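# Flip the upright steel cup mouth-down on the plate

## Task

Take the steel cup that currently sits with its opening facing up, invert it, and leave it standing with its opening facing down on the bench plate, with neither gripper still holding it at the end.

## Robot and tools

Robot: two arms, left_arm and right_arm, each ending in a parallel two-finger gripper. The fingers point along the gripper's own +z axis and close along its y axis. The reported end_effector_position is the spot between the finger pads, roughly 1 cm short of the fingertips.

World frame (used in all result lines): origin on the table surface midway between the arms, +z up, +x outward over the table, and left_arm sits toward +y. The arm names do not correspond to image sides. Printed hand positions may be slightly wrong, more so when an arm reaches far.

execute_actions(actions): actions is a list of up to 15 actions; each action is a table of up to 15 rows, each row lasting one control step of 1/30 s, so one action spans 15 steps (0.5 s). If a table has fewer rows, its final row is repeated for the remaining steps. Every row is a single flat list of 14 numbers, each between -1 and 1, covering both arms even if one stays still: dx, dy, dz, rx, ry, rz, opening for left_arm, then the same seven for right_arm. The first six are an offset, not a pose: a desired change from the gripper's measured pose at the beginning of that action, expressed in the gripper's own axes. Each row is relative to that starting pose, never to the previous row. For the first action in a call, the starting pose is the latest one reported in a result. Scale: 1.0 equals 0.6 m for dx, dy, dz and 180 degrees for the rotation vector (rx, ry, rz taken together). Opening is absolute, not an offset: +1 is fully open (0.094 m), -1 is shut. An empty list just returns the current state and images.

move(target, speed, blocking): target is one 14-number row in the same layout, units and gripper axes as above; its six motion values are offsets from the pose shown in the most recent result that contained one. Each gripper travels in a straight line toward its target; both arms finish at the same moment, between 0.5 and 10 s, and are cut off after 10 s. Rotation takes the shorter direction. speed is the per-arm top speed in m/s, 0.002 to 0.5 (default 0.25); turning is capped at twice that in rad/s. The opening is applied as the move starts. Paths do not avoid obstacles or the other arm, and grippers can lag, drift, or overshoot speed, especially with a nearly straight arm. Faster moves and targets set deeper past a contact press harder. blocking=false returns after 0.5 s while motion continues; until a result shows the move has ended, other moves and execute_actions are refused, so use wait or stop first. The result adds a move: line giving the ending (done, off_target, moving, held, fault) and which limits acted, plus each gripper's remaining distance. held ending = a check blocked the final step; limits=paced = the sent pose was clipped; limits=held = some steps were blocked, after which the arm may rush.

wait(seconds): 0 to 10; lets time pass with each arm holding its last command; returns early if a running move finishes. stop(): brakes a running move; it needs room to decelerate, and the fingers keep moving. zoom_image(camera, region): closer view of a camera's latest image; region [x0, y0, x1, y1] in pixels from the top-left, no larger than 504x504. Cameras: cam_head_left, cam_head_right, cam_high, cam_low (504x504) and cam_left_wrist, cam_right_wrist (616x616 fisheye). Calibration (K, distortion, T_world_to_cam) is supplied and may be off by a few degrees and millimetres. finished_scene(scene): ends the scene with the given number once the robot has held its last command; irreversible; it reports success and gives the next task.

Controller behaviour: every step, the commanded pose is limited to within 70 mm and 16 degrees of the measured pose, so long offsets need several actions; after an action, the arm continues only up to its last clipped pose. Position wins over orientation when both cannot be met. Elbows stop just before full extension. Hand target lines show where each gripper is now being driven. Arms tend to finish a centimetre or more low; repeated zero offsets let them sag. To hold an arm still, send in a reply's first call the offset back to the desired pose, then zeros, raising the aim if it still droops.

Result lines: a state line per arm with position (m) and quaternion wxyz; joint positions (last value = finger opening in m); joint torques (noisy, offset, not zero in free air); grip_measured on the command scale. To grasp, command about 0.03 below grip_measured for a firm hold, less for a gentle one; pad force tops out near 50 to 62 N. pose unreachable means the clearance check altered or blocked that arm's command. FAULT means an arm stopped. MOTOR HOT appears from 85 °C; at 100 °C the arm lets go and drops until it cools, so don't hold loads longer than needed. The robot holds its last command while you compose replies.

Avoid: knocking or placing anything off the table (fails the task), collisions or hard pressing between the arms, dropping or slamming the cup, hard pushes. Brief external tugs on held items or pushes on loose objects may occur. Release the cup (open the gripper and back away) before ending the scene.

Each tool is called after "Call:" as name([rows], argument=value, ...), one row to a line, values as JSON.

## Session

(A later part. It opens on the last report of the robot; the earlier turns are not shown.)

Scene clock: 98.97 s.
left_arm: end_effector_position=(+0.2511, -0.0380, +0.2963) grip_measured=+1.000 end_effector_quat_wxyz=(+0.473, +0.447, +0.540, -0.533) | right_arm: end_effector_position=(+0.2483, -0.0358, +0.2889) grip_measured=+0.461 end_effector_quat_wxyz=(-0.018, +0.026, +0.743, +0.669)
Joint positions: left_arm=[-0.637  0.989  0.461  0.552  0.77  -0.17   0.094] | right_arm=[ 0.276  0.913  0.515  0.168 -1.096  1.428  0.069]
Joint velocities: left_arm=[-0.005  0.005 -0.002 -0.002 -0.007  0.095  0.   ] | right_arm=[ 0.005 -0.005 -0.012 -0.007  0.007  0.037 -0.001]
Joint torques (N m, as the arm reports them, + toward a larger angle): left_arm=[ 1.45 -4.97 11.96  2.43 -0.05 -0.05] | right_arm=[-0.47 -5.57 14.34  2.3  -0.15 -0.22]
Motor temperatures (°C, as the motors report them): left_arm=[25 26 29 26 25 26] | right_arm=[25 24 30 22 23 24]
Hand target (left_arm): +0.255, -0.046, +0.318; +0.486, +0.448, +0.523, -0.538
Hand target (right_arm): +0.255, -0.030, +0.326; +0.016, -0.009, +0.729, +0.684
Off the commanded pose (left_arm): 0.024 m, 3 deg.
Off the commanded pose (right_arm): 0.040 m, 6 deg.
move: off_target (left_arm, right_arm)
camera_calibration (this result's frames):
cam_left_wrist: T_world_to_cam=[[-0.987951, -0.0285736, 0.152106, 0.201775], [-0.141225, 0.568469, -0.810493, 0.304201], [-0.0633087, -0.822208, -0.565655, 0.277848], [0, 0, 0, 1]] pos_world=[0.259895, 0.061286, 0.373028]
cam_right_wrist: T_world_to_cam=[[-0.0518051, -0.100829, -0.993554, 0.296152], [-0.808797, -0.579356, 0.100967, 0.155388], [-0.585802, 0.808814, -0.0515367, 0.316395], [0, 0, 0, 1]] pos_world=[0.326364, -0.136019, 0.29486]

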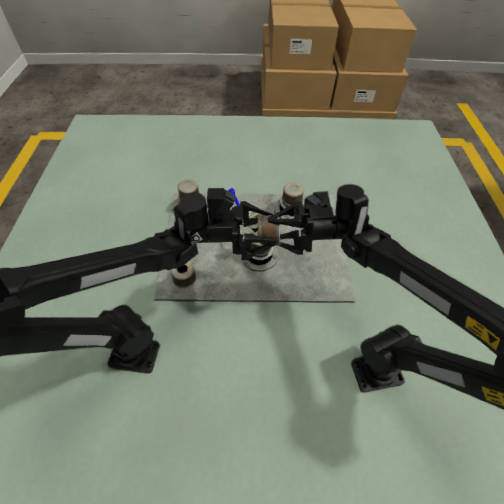

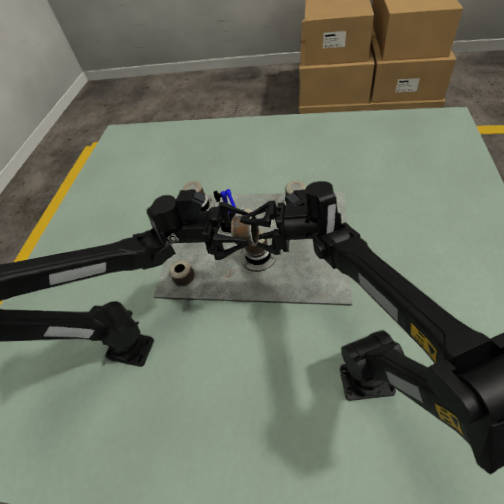

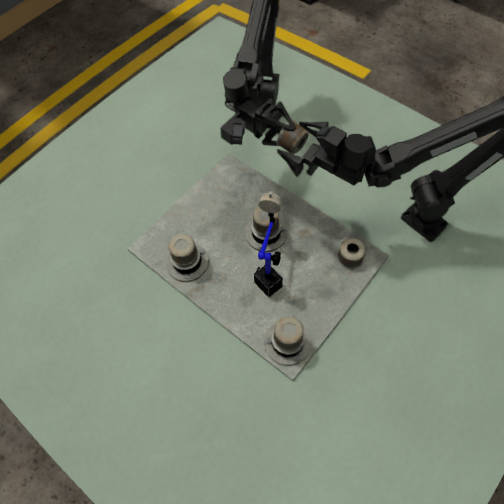

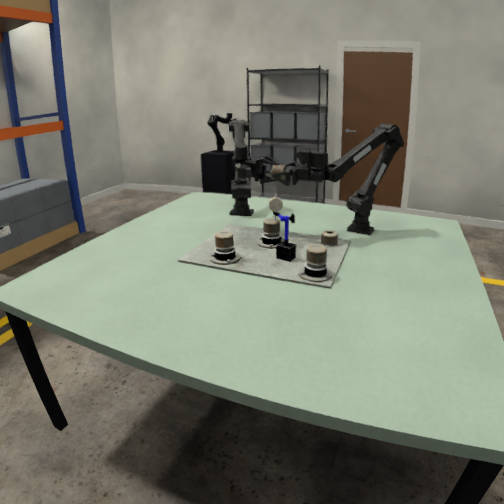

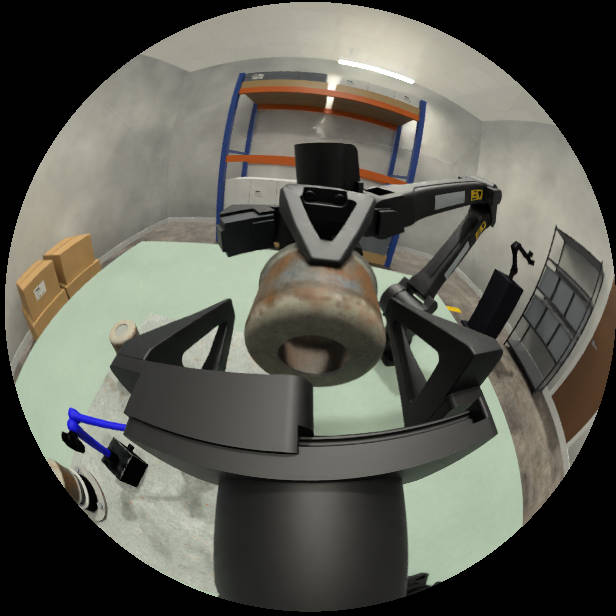

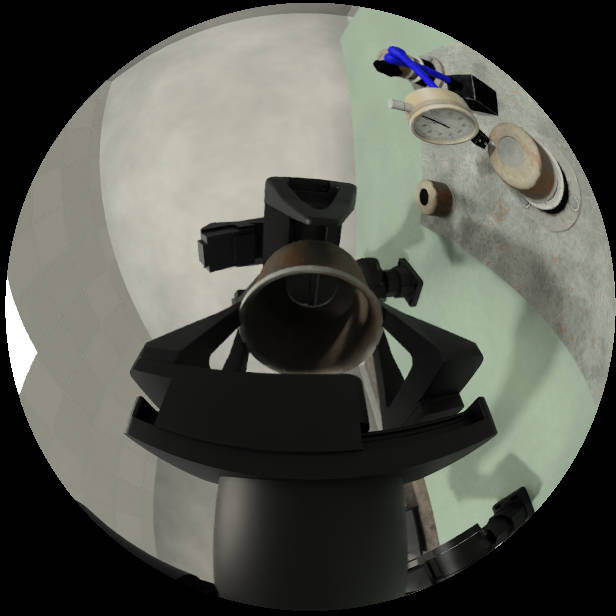

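Close left.

Call:
move(target=[-0.025,0,0.013,0,-0.01,0,0.4,-0.006,0.058,0.005,-0.012,0,-0.032,0.42], speed=0.05)

Scene clock: 102.13 s.
left_arm: end_effector_position=(+0.2497, -0.0390, +0.2967) grip_measured=+0.475 end_effector_quat_wxyz=(+0.473, +0.447, +0.539, -0.535) | right_arm: end_effector_position=(+0.2497, -0.0363, +0.2873) grip_measured=+0.461 end_effector_quat_wxyz=(-0.015, +0.030, +0.743, +0.668)
Joint positions: left_arm=[-0.642  0.989  0.46   0.555  0.766 -0.173  0.069] | right_arm=[ 0.275  0.913  0.513  0.168 -1.088  1.427  0.069]
Joint velocities: left_arm=[-0.005 -0.015 -0.017  0.022 -0.051  0.022  0.   ] | right_arm=[-0.005 -0.005 -0.022 -0.007  0.022  0.051 -0.001]
Joint torques (N m, as the arm reports them, + toward a larger angle): left_arm=[ 1.52 -5.17 10.73  2.65 -0.68 -0.29] | right_arm=[-0.21 -5.85 13.76  2.42 -0.38 -0.28]
Motor temperatures (°C, as the motors report them): left_arm=[25 26 29 26 25 26] | right_arm=[25 24 30 22 23 24]
Hand target (left_arm): +0.253, -0.045, +0.311; +0.481, +0.439, +0.532, -0.541
Hand target (right_arm): +0.253, -0.031, +0.322; +0.017, -0.010, +0.730, +0.683
Off the commanded pose (left_arm): 0.016 m, 2 deg.
Off the commanded pose (right_arm): 0.037 m, 6 deg.
move: off_target (left_arm, right_arm)
camera_calibration (this result's frames):
cam_left_wrist: T_world_to_cam=[[-0.98777, -0.0267407, 0.153609, 0.199948], [-0.141521, 0.567262, -0.811286, 0.305116], [-0.0654423, -0.823103, -0.564109, 0.277171], [0, 0, 0, 1]] pos_world=[0.258821, 0.060406, 0.373177]
cam_right_wrist: T_world_to_cam=[[-0.0535389, -0.103233, -0.993215, 0.294871], [-0.814029, -0.571567, 0.103287, 0.157332], [-0.578352, 0.814036, -0.0534334, 0.316412], [0, 0, 0, 1]] pos_world=[0.326858, -0.137205, 0.293527]

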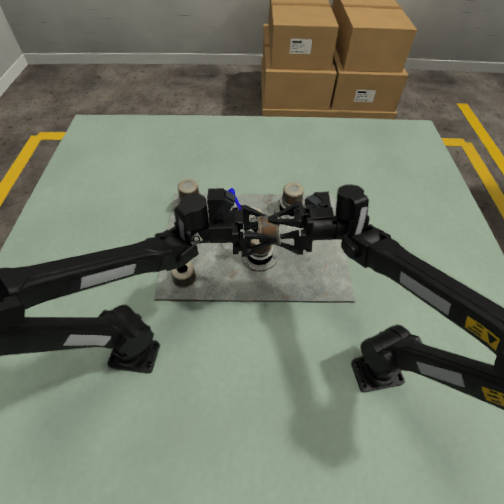

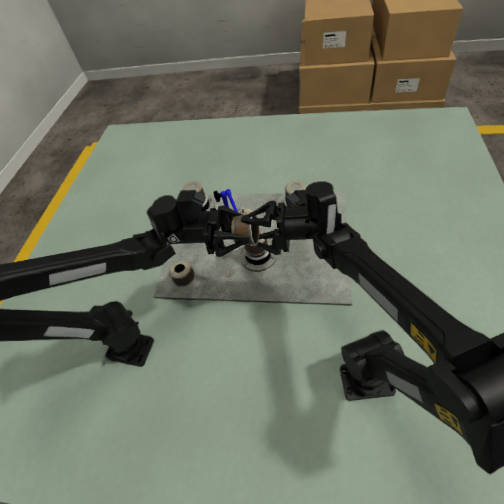

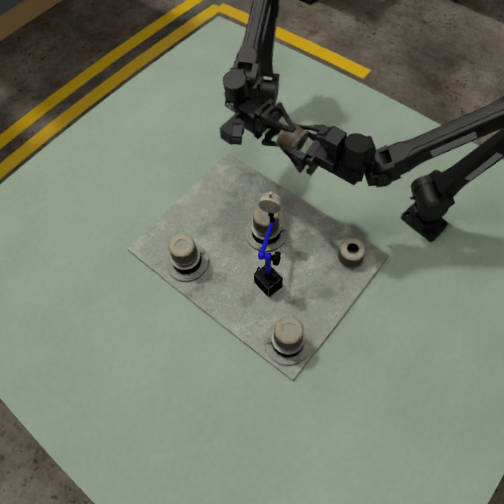

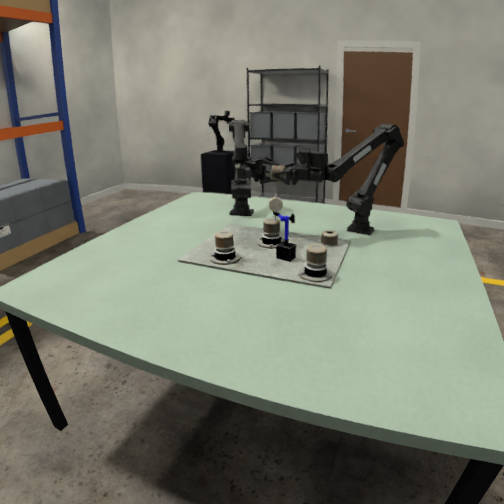

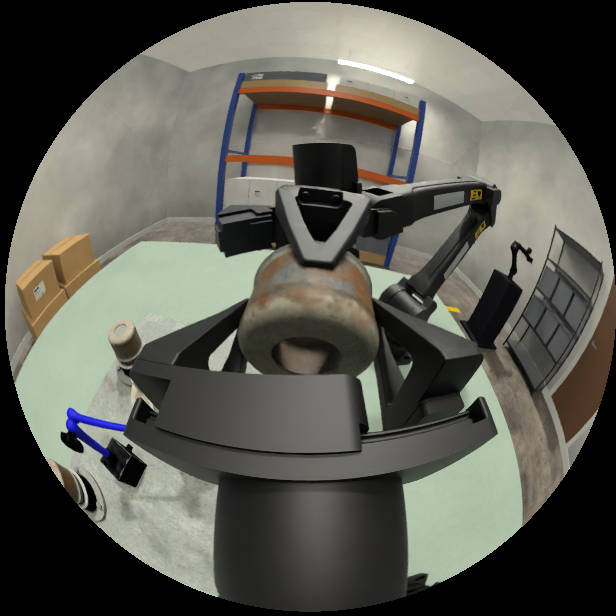

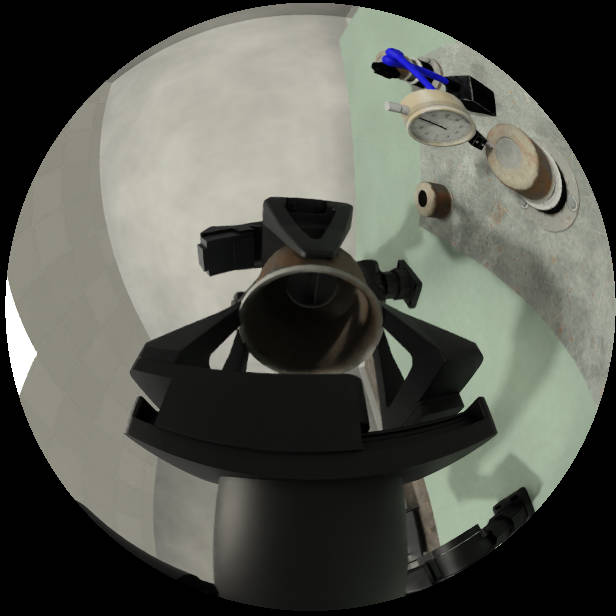

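Call:
move(target=[-0.025,0,0.01,0,-0.01,0,0.4,0,0.05,0,0,0,-0.03,1], speed=0.05)

Call:
move(target=[0,0,0,0,0,0,0.4,0.1,0.1,-0.4,0,0,0,1], speed=0.3)

Call:
move(target=[0.2,0.1,0.2,0,0.5,0,0.4,0,0,0,0,0,0,1], speed=0.3)

Scene clock: 107.03 s.
left_arm: end_effector_position=(+0.2509, -0.0378, +0.2919) grip_measured=+0.475 end_effector_quat_wxyz=(+0.467, +0.437, +0.551, -0.537) | right_arm: end_effector_position=(+0.2471, -0.0380, +0.2886) grip_measured=+1.000 end_effector_quat_wxyz=(-0.006, +0.019, +0.751, +0.660)
Joint positions: left_arm=[-0.642  0.989  0.451  0.555  0.752 -0.195  0.069] | right_arm=[ 0.274  0.894  0.528  0.084 -1.084  1.354  0.094]
Joint velocities: left_arm=[ 0.005 -0.015 -0.012  0.012 -0.022  0.007 -0.   ] | right_arm=[-0.034 -0.015 -0.002 -0.022 -0.022 -0.051  0.   ]
Joint torques (N m, as the arm reports them, + toward a larger angle): left_arm=[ 1.45 -5.61 11.07  2.74 -0.05 -0.05] | right_arm=[-0.43 -5.45 13.52  1.   -0.09 -0.22]
Motor temperatures (°C, as the motors report them): left_arm=[25 26 29 26 25 26] | right_arm=[25 24 31 22 23 24]
Hand target (left_arm): +0.252, -0.044, +0.311; +0.481, +0.438, +0.532, -0.542
Hand target (right_arm): +0.251, -0.034, +0.317; +0.017, -0.005, +0.744, +0.668
Off the commanded pose (left_arm): 0.021 m, 3 deg.
Off the commanded pose (right_arm): 0.029 m, 4 deg.
move: off_target (left_arm, right_arm)
camera_calibration (this result's frames):
cam_left_wrist: T_world_to_cam=[[-0.98249, -0.0404366, 0.181872, 0.191744], [-0.172223, 0.569507, -0.803742, 0.306332], [-0.071077, -0.820991, -0.566499, 0.27776], [0, 0, 0, 1]] pos_world=[0.260887, 0.061334, 0.36869]
cam_right_wrist: T_world_to_cam=[[-0.0250753, -0.126847, -0.991605, 0.287391], [-0.814006, -0.573215, 0.0939104, 0.156681], [-0.580316, 0.809527, -0.0888805, 0.326908], [0, 0, 0, 1]] pos_world=[0.324455, -0.138374, 0.29932]

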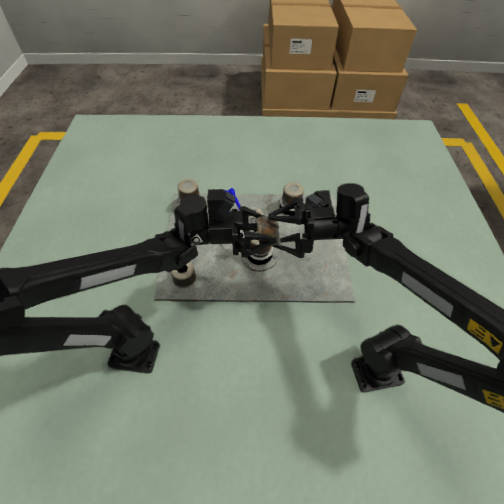

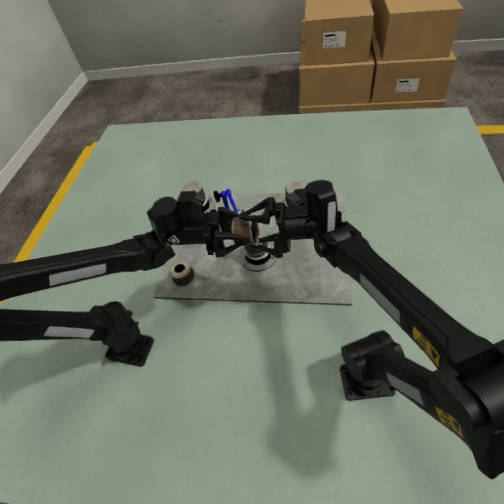

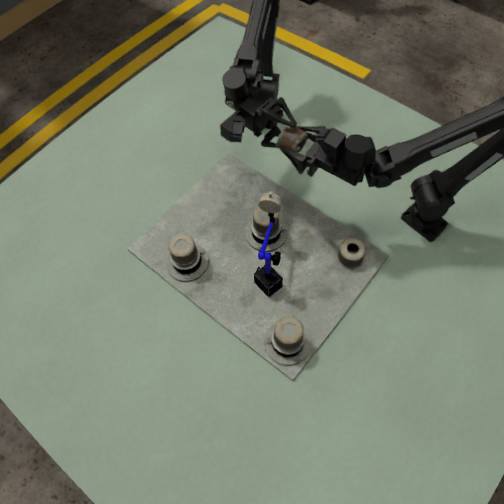

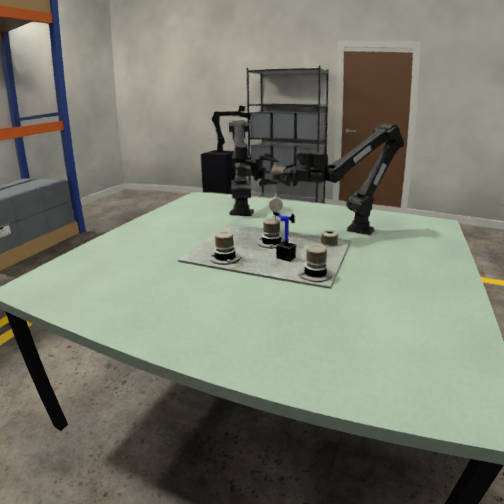

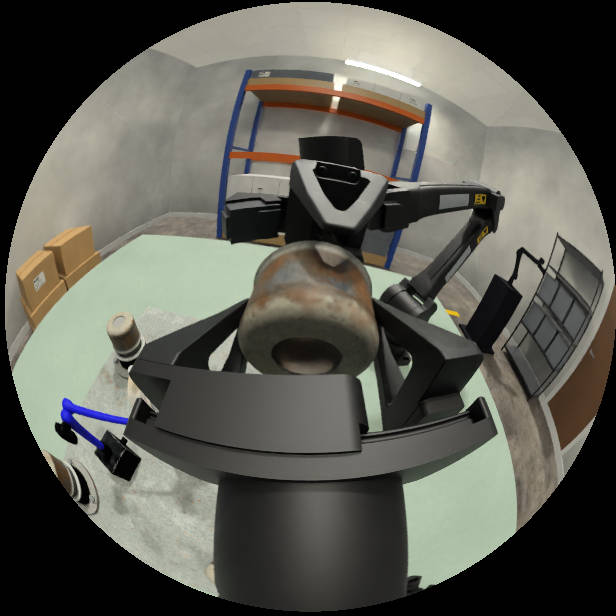

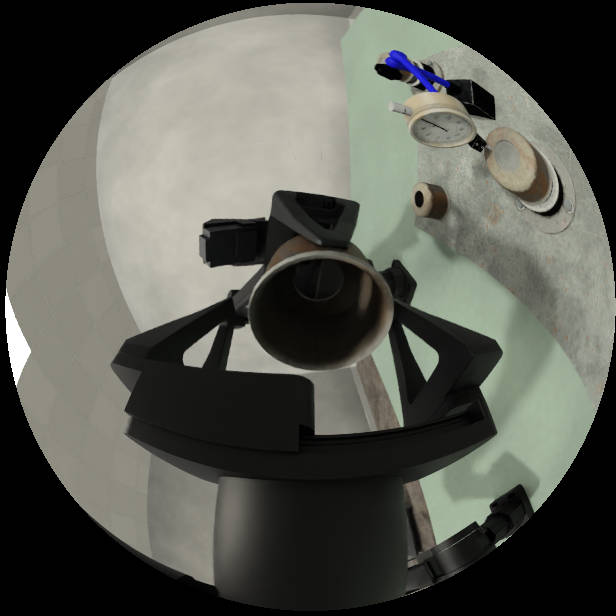

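Scene clock: 108.90 s.
left_arm: end_effector_position=(+0.2493, -0.0362, +0.2856) grip_measured=+0.475 end_effector_quat_wxyz=(+0.463, +0.436, +0.555, -0.536) | right_arm: end_effector_position=(+0.1954, -0.2681, +0.3684) grip_measured=+1.000 end_effector_quat_wxyz=(+0.258, +0.267, +0.655, +0.658)
Joint positions: left_arm=[-0.642  0.989  0.44   0.553  0.752 -0.195  0.069] | right_arm=[-0.938  0.21   0.523 -0.655 -1.569  1.242  0.094]
Joint velocities: left_arm=[-0.034 -0.034  0.007  0.002 -0.007 -0.037 -0.001] | right_arm=[-0.005 -0.005 -0.022 -0.027 -0.007  0.022  0.   ]
Joint torques (N m, as the arm reports them, + toward a larger angle): left_arm=[ 2.33 -5.9   9.63  1.8   0.09  0.03] | right_arm=[-1.23  2.67 11.72  0.79 -0.33  0.02]
Motor temperatures (°C, as the motors report them): left_arm=[25 26 29 26 25 26] | right_arm=[25 24 30 22 23 24]
Hand target (left_arm): +0.251, -0.038, +0.292; +0.467, +0.437, +0.551, -0.537
Hand target (right_arm): +0.191, -0.265, +0.381; +0.263, +0.265, +0.656, +0.656
Off the commanded pose (left_arm): 0.007 m, 1 deg.
Off the commanded pose (right_arm): 0.016 m, 43 deg; orientation clipped at the last step of the last action.
joint sent to its limit (right arm) — the command would take joint 5 (wrist yaw) past its lower limit, so that joint was sent only as far as its limit.
move: off_target (right_arm); limits=paced
camera_calibration (this result's frames):
cam_left_wrist: T_world_to_cam=[[-0.98076, -0.0421218, 0.190621, 0.188394], [-0.17966, 0.576749, -0.796921, 0.300249], [-0.0763726, -0.815835, -0.573219, 0.278767], [0, 0, 0, 1]] pos_world=[0.260002, 0.0621953, 0.363158]
cam_right_wrist: T_world_to_cam=[[-0.000786895, 0.00366581, -0.999993, 0.369381], [-0.992256, 0.124206, 0.00123612, 0.231223], [0.124209, 0.99225, 0.00353969, 0.36753], [0, 0, 0, 1]] pos_world=[0.184073, -0.394755, 0.367791]

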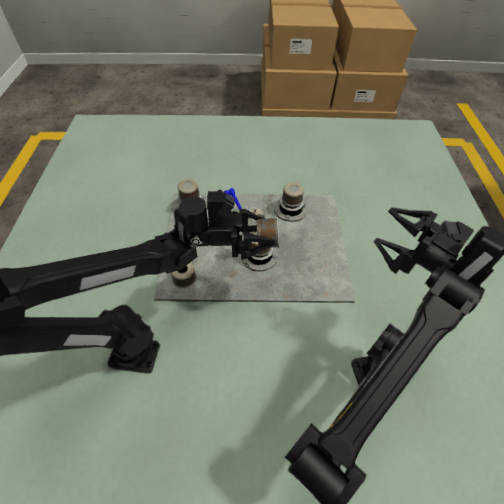

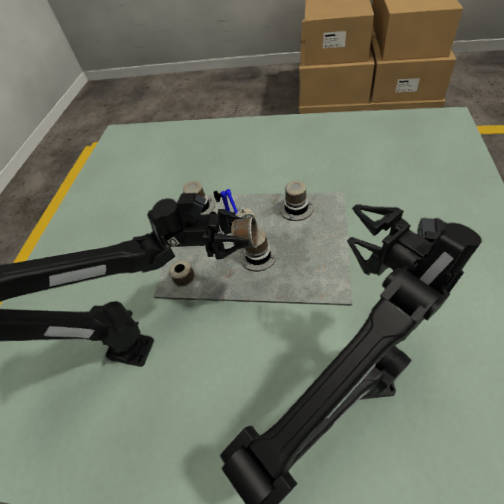

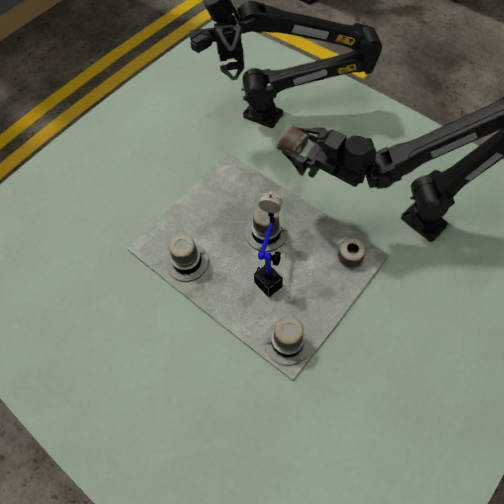

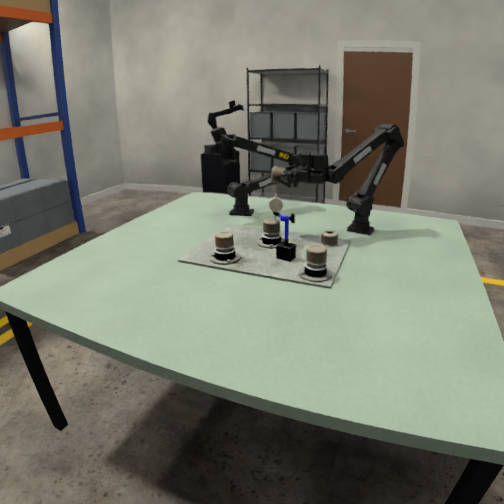

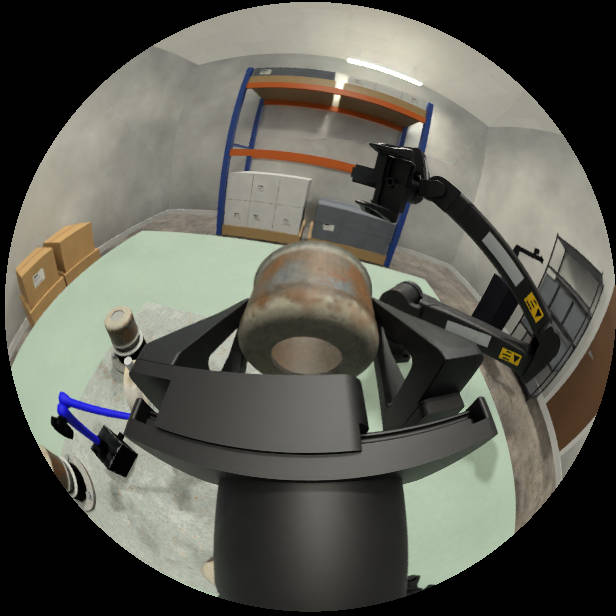

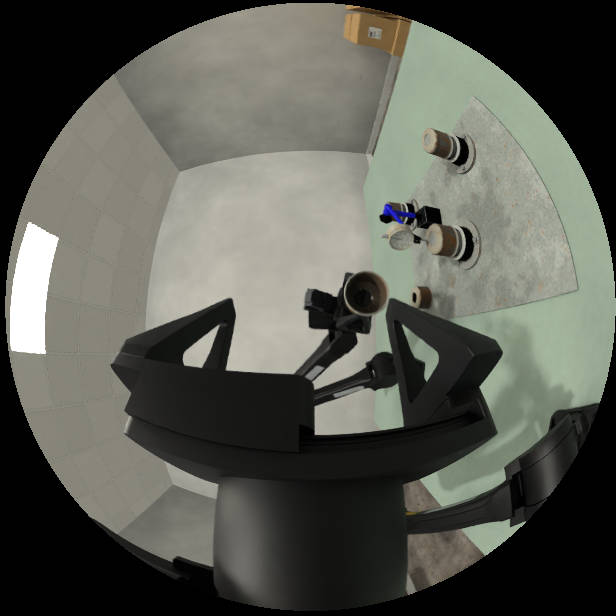

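Scene clock: 112.00 s.
left_arm: end_effector_position=(+0.2830, -0.1380, +0.1295) grip_measured=+0.475 end_effector_quat_wxyz=(-0.087, +0.682, +0.724, -0.060) | right_arm: end_effector_position=(+0.1954, -0.2681, +0.3683) grip_measured=+1.000 end_effector_quat_wxyz=(+0.258, +0.267, +0.655, +0.658)
Joint positions: left_arm=[-0.915  1.83   1.543 -1.418  0.164  0.477  0.069] | right_arm=[-0.938  0.21   0.523 -0.656 -1.569  1.242  0.094]
Joint velocities: left_arm=[ 0.015 -0.005 -0.022 -0.007 -0.007  0.022  0.001] | right_arm=[-0.005 -0.005  0.007  0.007 -0.022 -0.081  0.   ]
Joint torques (N m, as the arm reports them, + toward a larger angle): left_arm=[  1.7  -20.38  12.79  -0.52   0.21   0.12] | right_arm=[-0.86  3.62  9.55  1.16 -0.28 -0.09]
Motor temperatures (°C, as the motors report them): left_arm=[25 27 29 26 25 26] | right_arm=[25 24 30 22 23 24]
Hand target (left_arm): +0.289, -0.155, +0.152; -0.063, +0.690, +0.718, -0.066
Hand target (right_arm): +0.195, -0.268, +0.368; +0.258, +0.267, +0.655, +0.658
Off the commanded pose (left_arm): 0.033 m, 3 deg.
Off the commanded pose (right_arm): 0.000 m, 0 deg.
move: off_target (left_arm)
camera_calibration (this result's frames):
cam_left_wrist: T_world_to_cam=[[-0.976163, -0.0616147, 0.20811, 0.240655], [0.0803053, 0.788273, 0.610063, 0.014074], [-0.201636, 0.612234, -0.764534, 0.366095], [0, 0, 0, 1]] pos_world=[0.307606, -0.220402, 0.221223]
cam_right_wrist: T_world_to_cam=[[-0.00106371, 0.00392829, -0.999992, 0.369478], [-0.992255, 0.124205, 0.0015434, 0.231102], [0.12421, 0.992249, 0.00376574, 0.367441], [0, 0, 0, 1]] pos_world=[0.184066, -0.394748, 0.367735]

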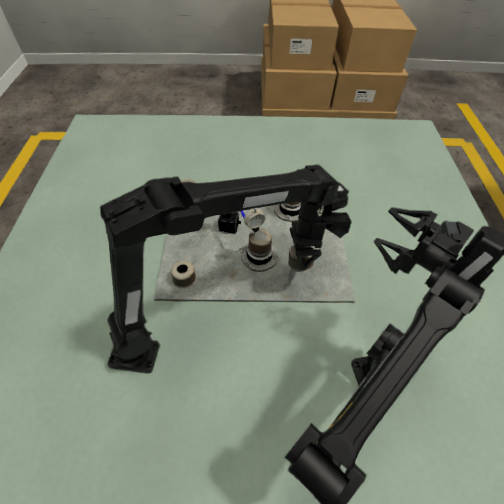

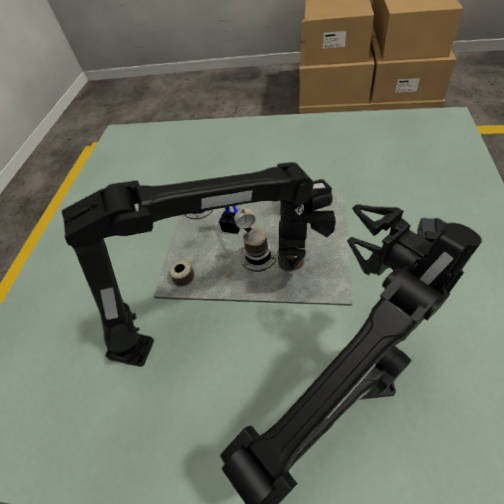

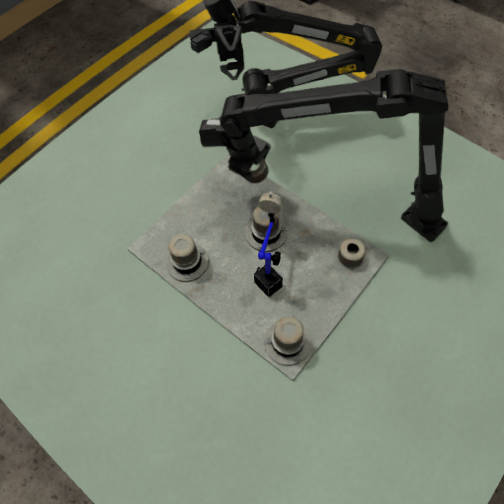

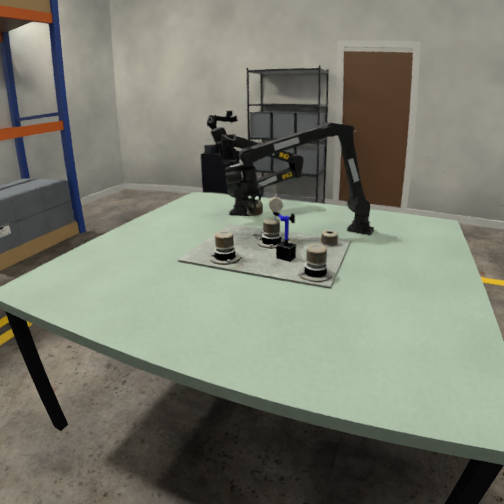

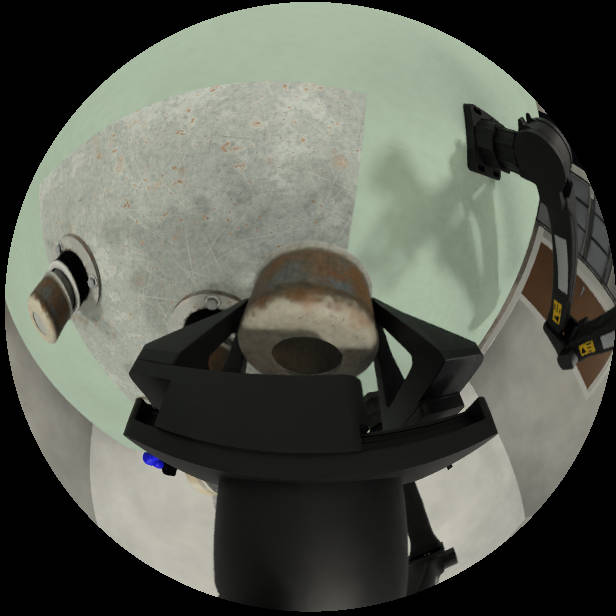

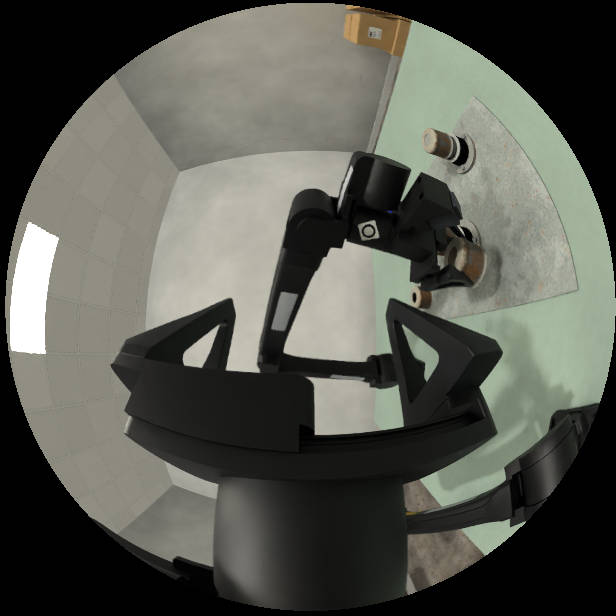

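Call:
move(target=[-0.075,0.085,0.10,-0.07,-0.012,0,0.4,0,0,0,0,0,0,1], speed=0.15)

Scene clock: 117.33 s.
left_arm: end_effector_position=(+0.3233, -0.1706, +0.0564) grip_measured=+0.475 end_effector_quat_wxyz=(-0.006, +0.685, +0.728, +0.008) | right_arm: end_effector_position=(+0.1954, -0.2681, +0.3683) grip_measured=+1.000 end_effector_quat_wxyz=(+0.258, +0.267, +0.655, +0.658)
Joint positions: left_arm=[-0.936  1.941  1.519 -1.165 -0.012  0.444  0.069] | right_arm=[-0.938  0.21   0.523 -0.656 -1.569  1.242  0.094]
Joint velocities: left_arm=[-0.005  0.005 -0.007  0.007  0.066  0.022 -0.   ] | right_arm=[-0.005  0.015 -0.002 -0.002 -0.051 -0.037  0.   ]
Joint torques (N m, as the arm reports them, + toward a larger angle): left_arm=[  1.56 -21.53   8.49   0.54  -0.01  -0.07] | right_arm=[-0.85  3.65  9.53  1.15 -0.28 -0.09]
Motor temperatures (°C, as the motors report them): left_arm=[25 27 29 26 25 26] | right_arm=[25 24 30 22 23 24]
Hand target (left_arm): +0.322, -0.177, +0.058; +0.002, +0.686, +0.728, +0.007
Hand target (right_arm): +0.195, -0.268, +0.368; +0.258, +0.267, +0.655, +0.658
Off the commanded pose (left_arm): 0.007 m, 1 deg.
Off the commanded pose (right_arm): 0.000 m, 0 deg.
move: done
camera_calibration (this result's frames):
cam_left_wrist: T_world_to_cam=[[-0.998207, -0.0598575, -0.000721424, 0.312431], [-0.0481896, 0.796362, 0.602898, 0.124358], [-0.0355134, 0.601851, -0.797818, 0.284715], [0, 0, 0, 1]] pos_world=[0.327975, -0.251689, 0.152401]
cam_right_wrist: T_world_to_cam=[[-0.00106371, 0.00392829, -0.999992, 0.369478], [-0.992255, 0.124205, 0.0015434, 0.231102], [0.12421, 0.992249, 0.00376574, 0.367441], [0, 0, 0, 1]] pos_world=[0.184066, -0.394748, 0.367735]

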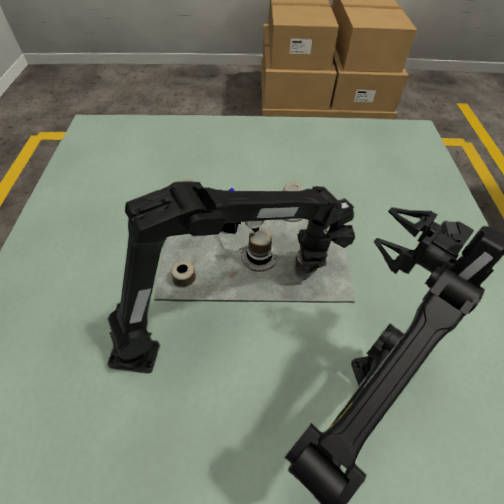

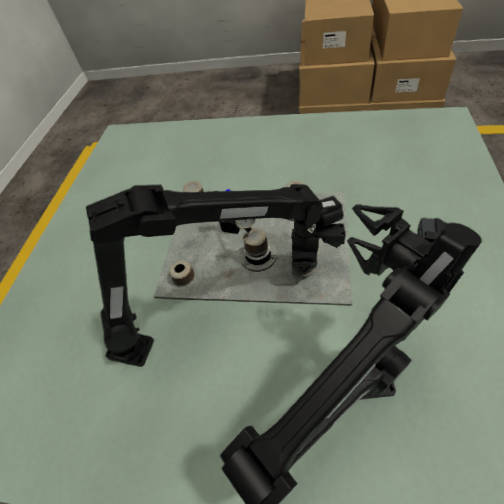

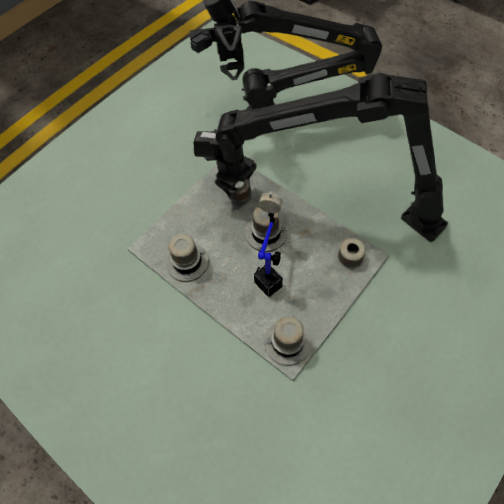

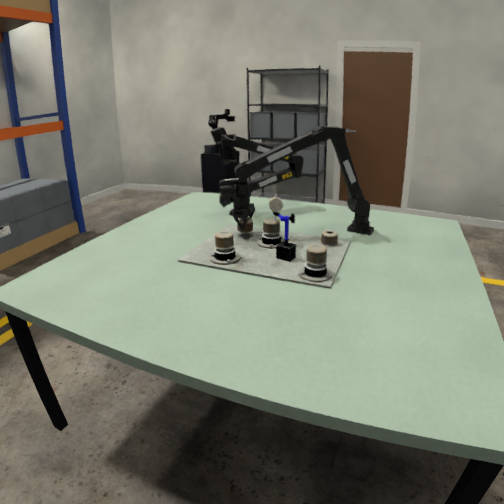

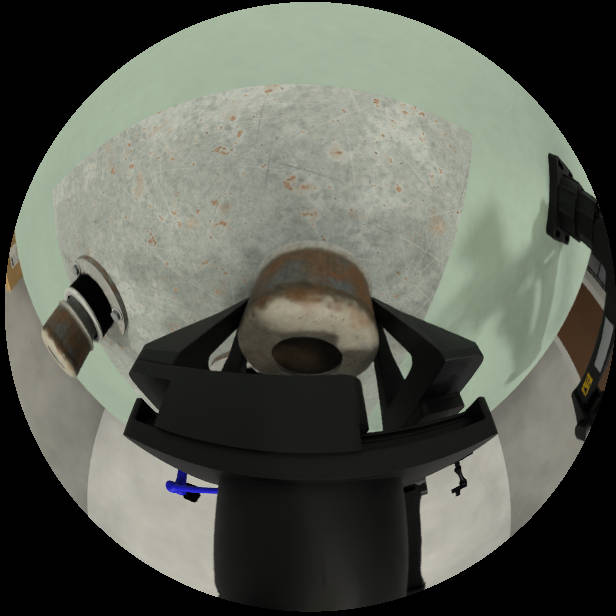

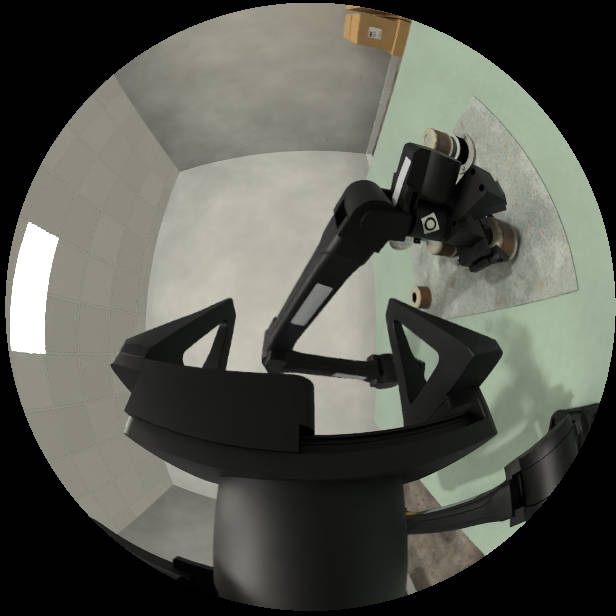

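Call:
move(target=[0,0,0.045,0,0,0,0.4,0,0,0,0,0,0,1], speed=0.03)

Call:
zoom_image(camera="cam_low", region=[200, 190, 300, 260])

Scene clock: 120.67 s.
left_arm: end_effector_position=(+0.3212, -0.1667, +0.0345) grip_measured=+0.475 end_effector_quat_wxyz=(-0.008, +0.685, +0.728, +0.009) | right_arm: end_effector_position=(+0.1954, -0.2681, +0.3683) grip_measured=+1.000 end_effector_quat_wxyz=(+0.258, +0.267, +0.655, +0.658)
Joint positions: left_arm=[-0.936  1.958  1.482 -1.115 -0.012  0.443  0.069] | right_arm=[-0.938  0.21   0.523 -0.656 -1.569  1.242  0.094]
Joint velocities: left_arm=[ 0.005 -0.015  0.007 -0.017 -0.007 -0.037 -0.001] | right_arm=[-0.005 -0.015  0.017  0.012 -0.037  0.051  0.   ]
Joint torques (N m, as the arm reports them, + toward a larger angle): left_arm=[  2.58 -20.65   8.06   0.59   0.12   0.02] | right_arm=[-0.87  3.64  9.54  1.14 -0.28 -0.09]
Motor temperatures (°C, as the motors report them): left_arm=[25 27 29 26 25 26] | right_arm=[25 24 29 22 23 24]
Hand target (left_arm): +0.323, -0.170, +0.029; -0.006, +0.685, +0.728, +0.008
Hand target (right_arm): +0.195, -0.268, +0.368; +0.258, +0.267, +0.655, +0.658
Off the commanded pose (left_arm): 0.006 m, 0 deg.
Off the commanded pose (right_arm): 0.000 m, 0 deg.
move: done
camera_calibration (this result's frames):
cam_left_wrist: T_world_to_cam=[[-0.998161, -0.0606192, 0.000903217, 0.310332], [-0.047691, 0.794308, 0.60564, 0.133808], [-0.0374308, 0.604483, -0.795738, 0.265845], [0, 0, 0, 1]] pos_world=[0.326093, -0.248172, 0.130223]
cam_right_wrist: T_world_to_cam=[[-0.00106371, 0.00392829, -0.999992, 0.369478], [-0.992255, 0.124205, 0.0015434, 0.231102], [0.12421, 0.992249, 0.00376574, 0.367441], [0, 0, 0, 1]] pos_world=[0.184066, -0.394748, 0.367735]

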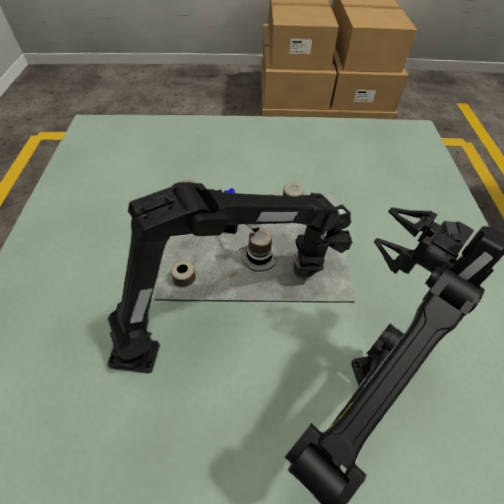

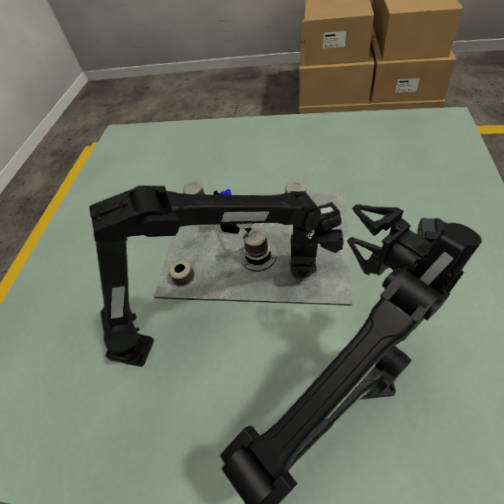

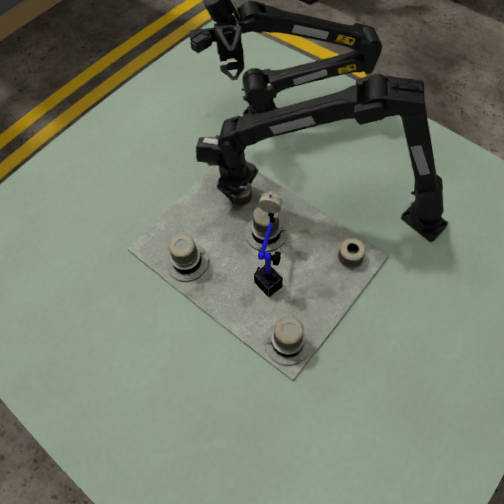

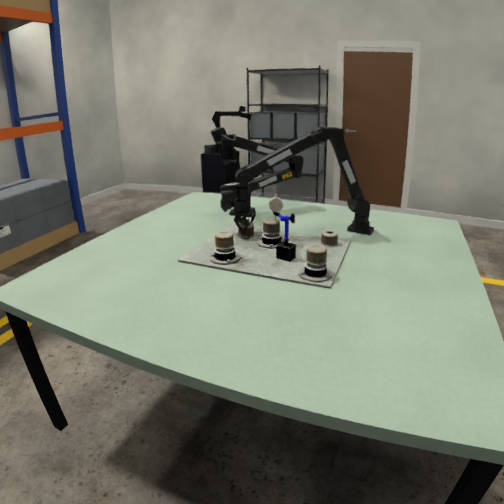

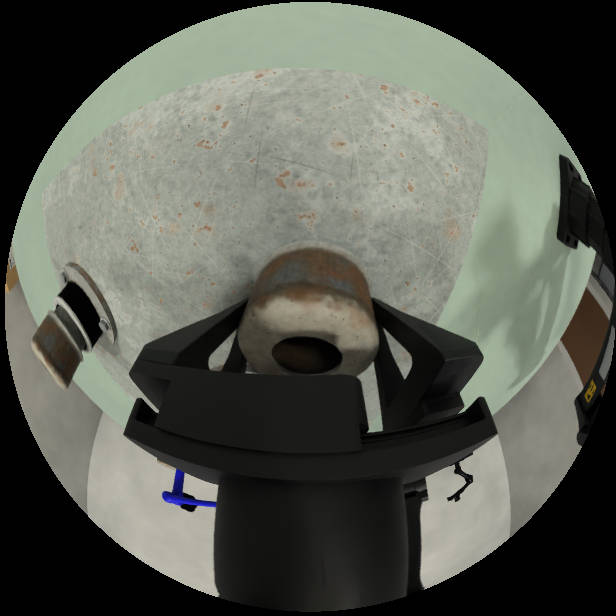

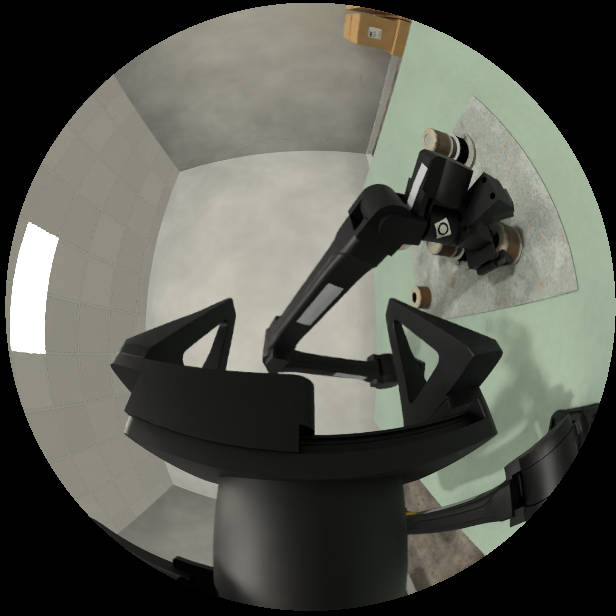

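Region (200, 190, 300, 260) of cam_low's 504x504 image, scaled by 5.040, with more detail than that image has; it fills the top 353 rows of this view, and the rest is white.

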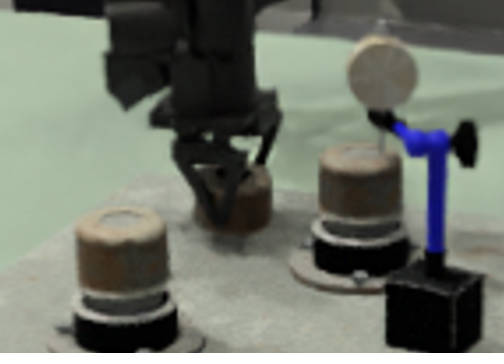

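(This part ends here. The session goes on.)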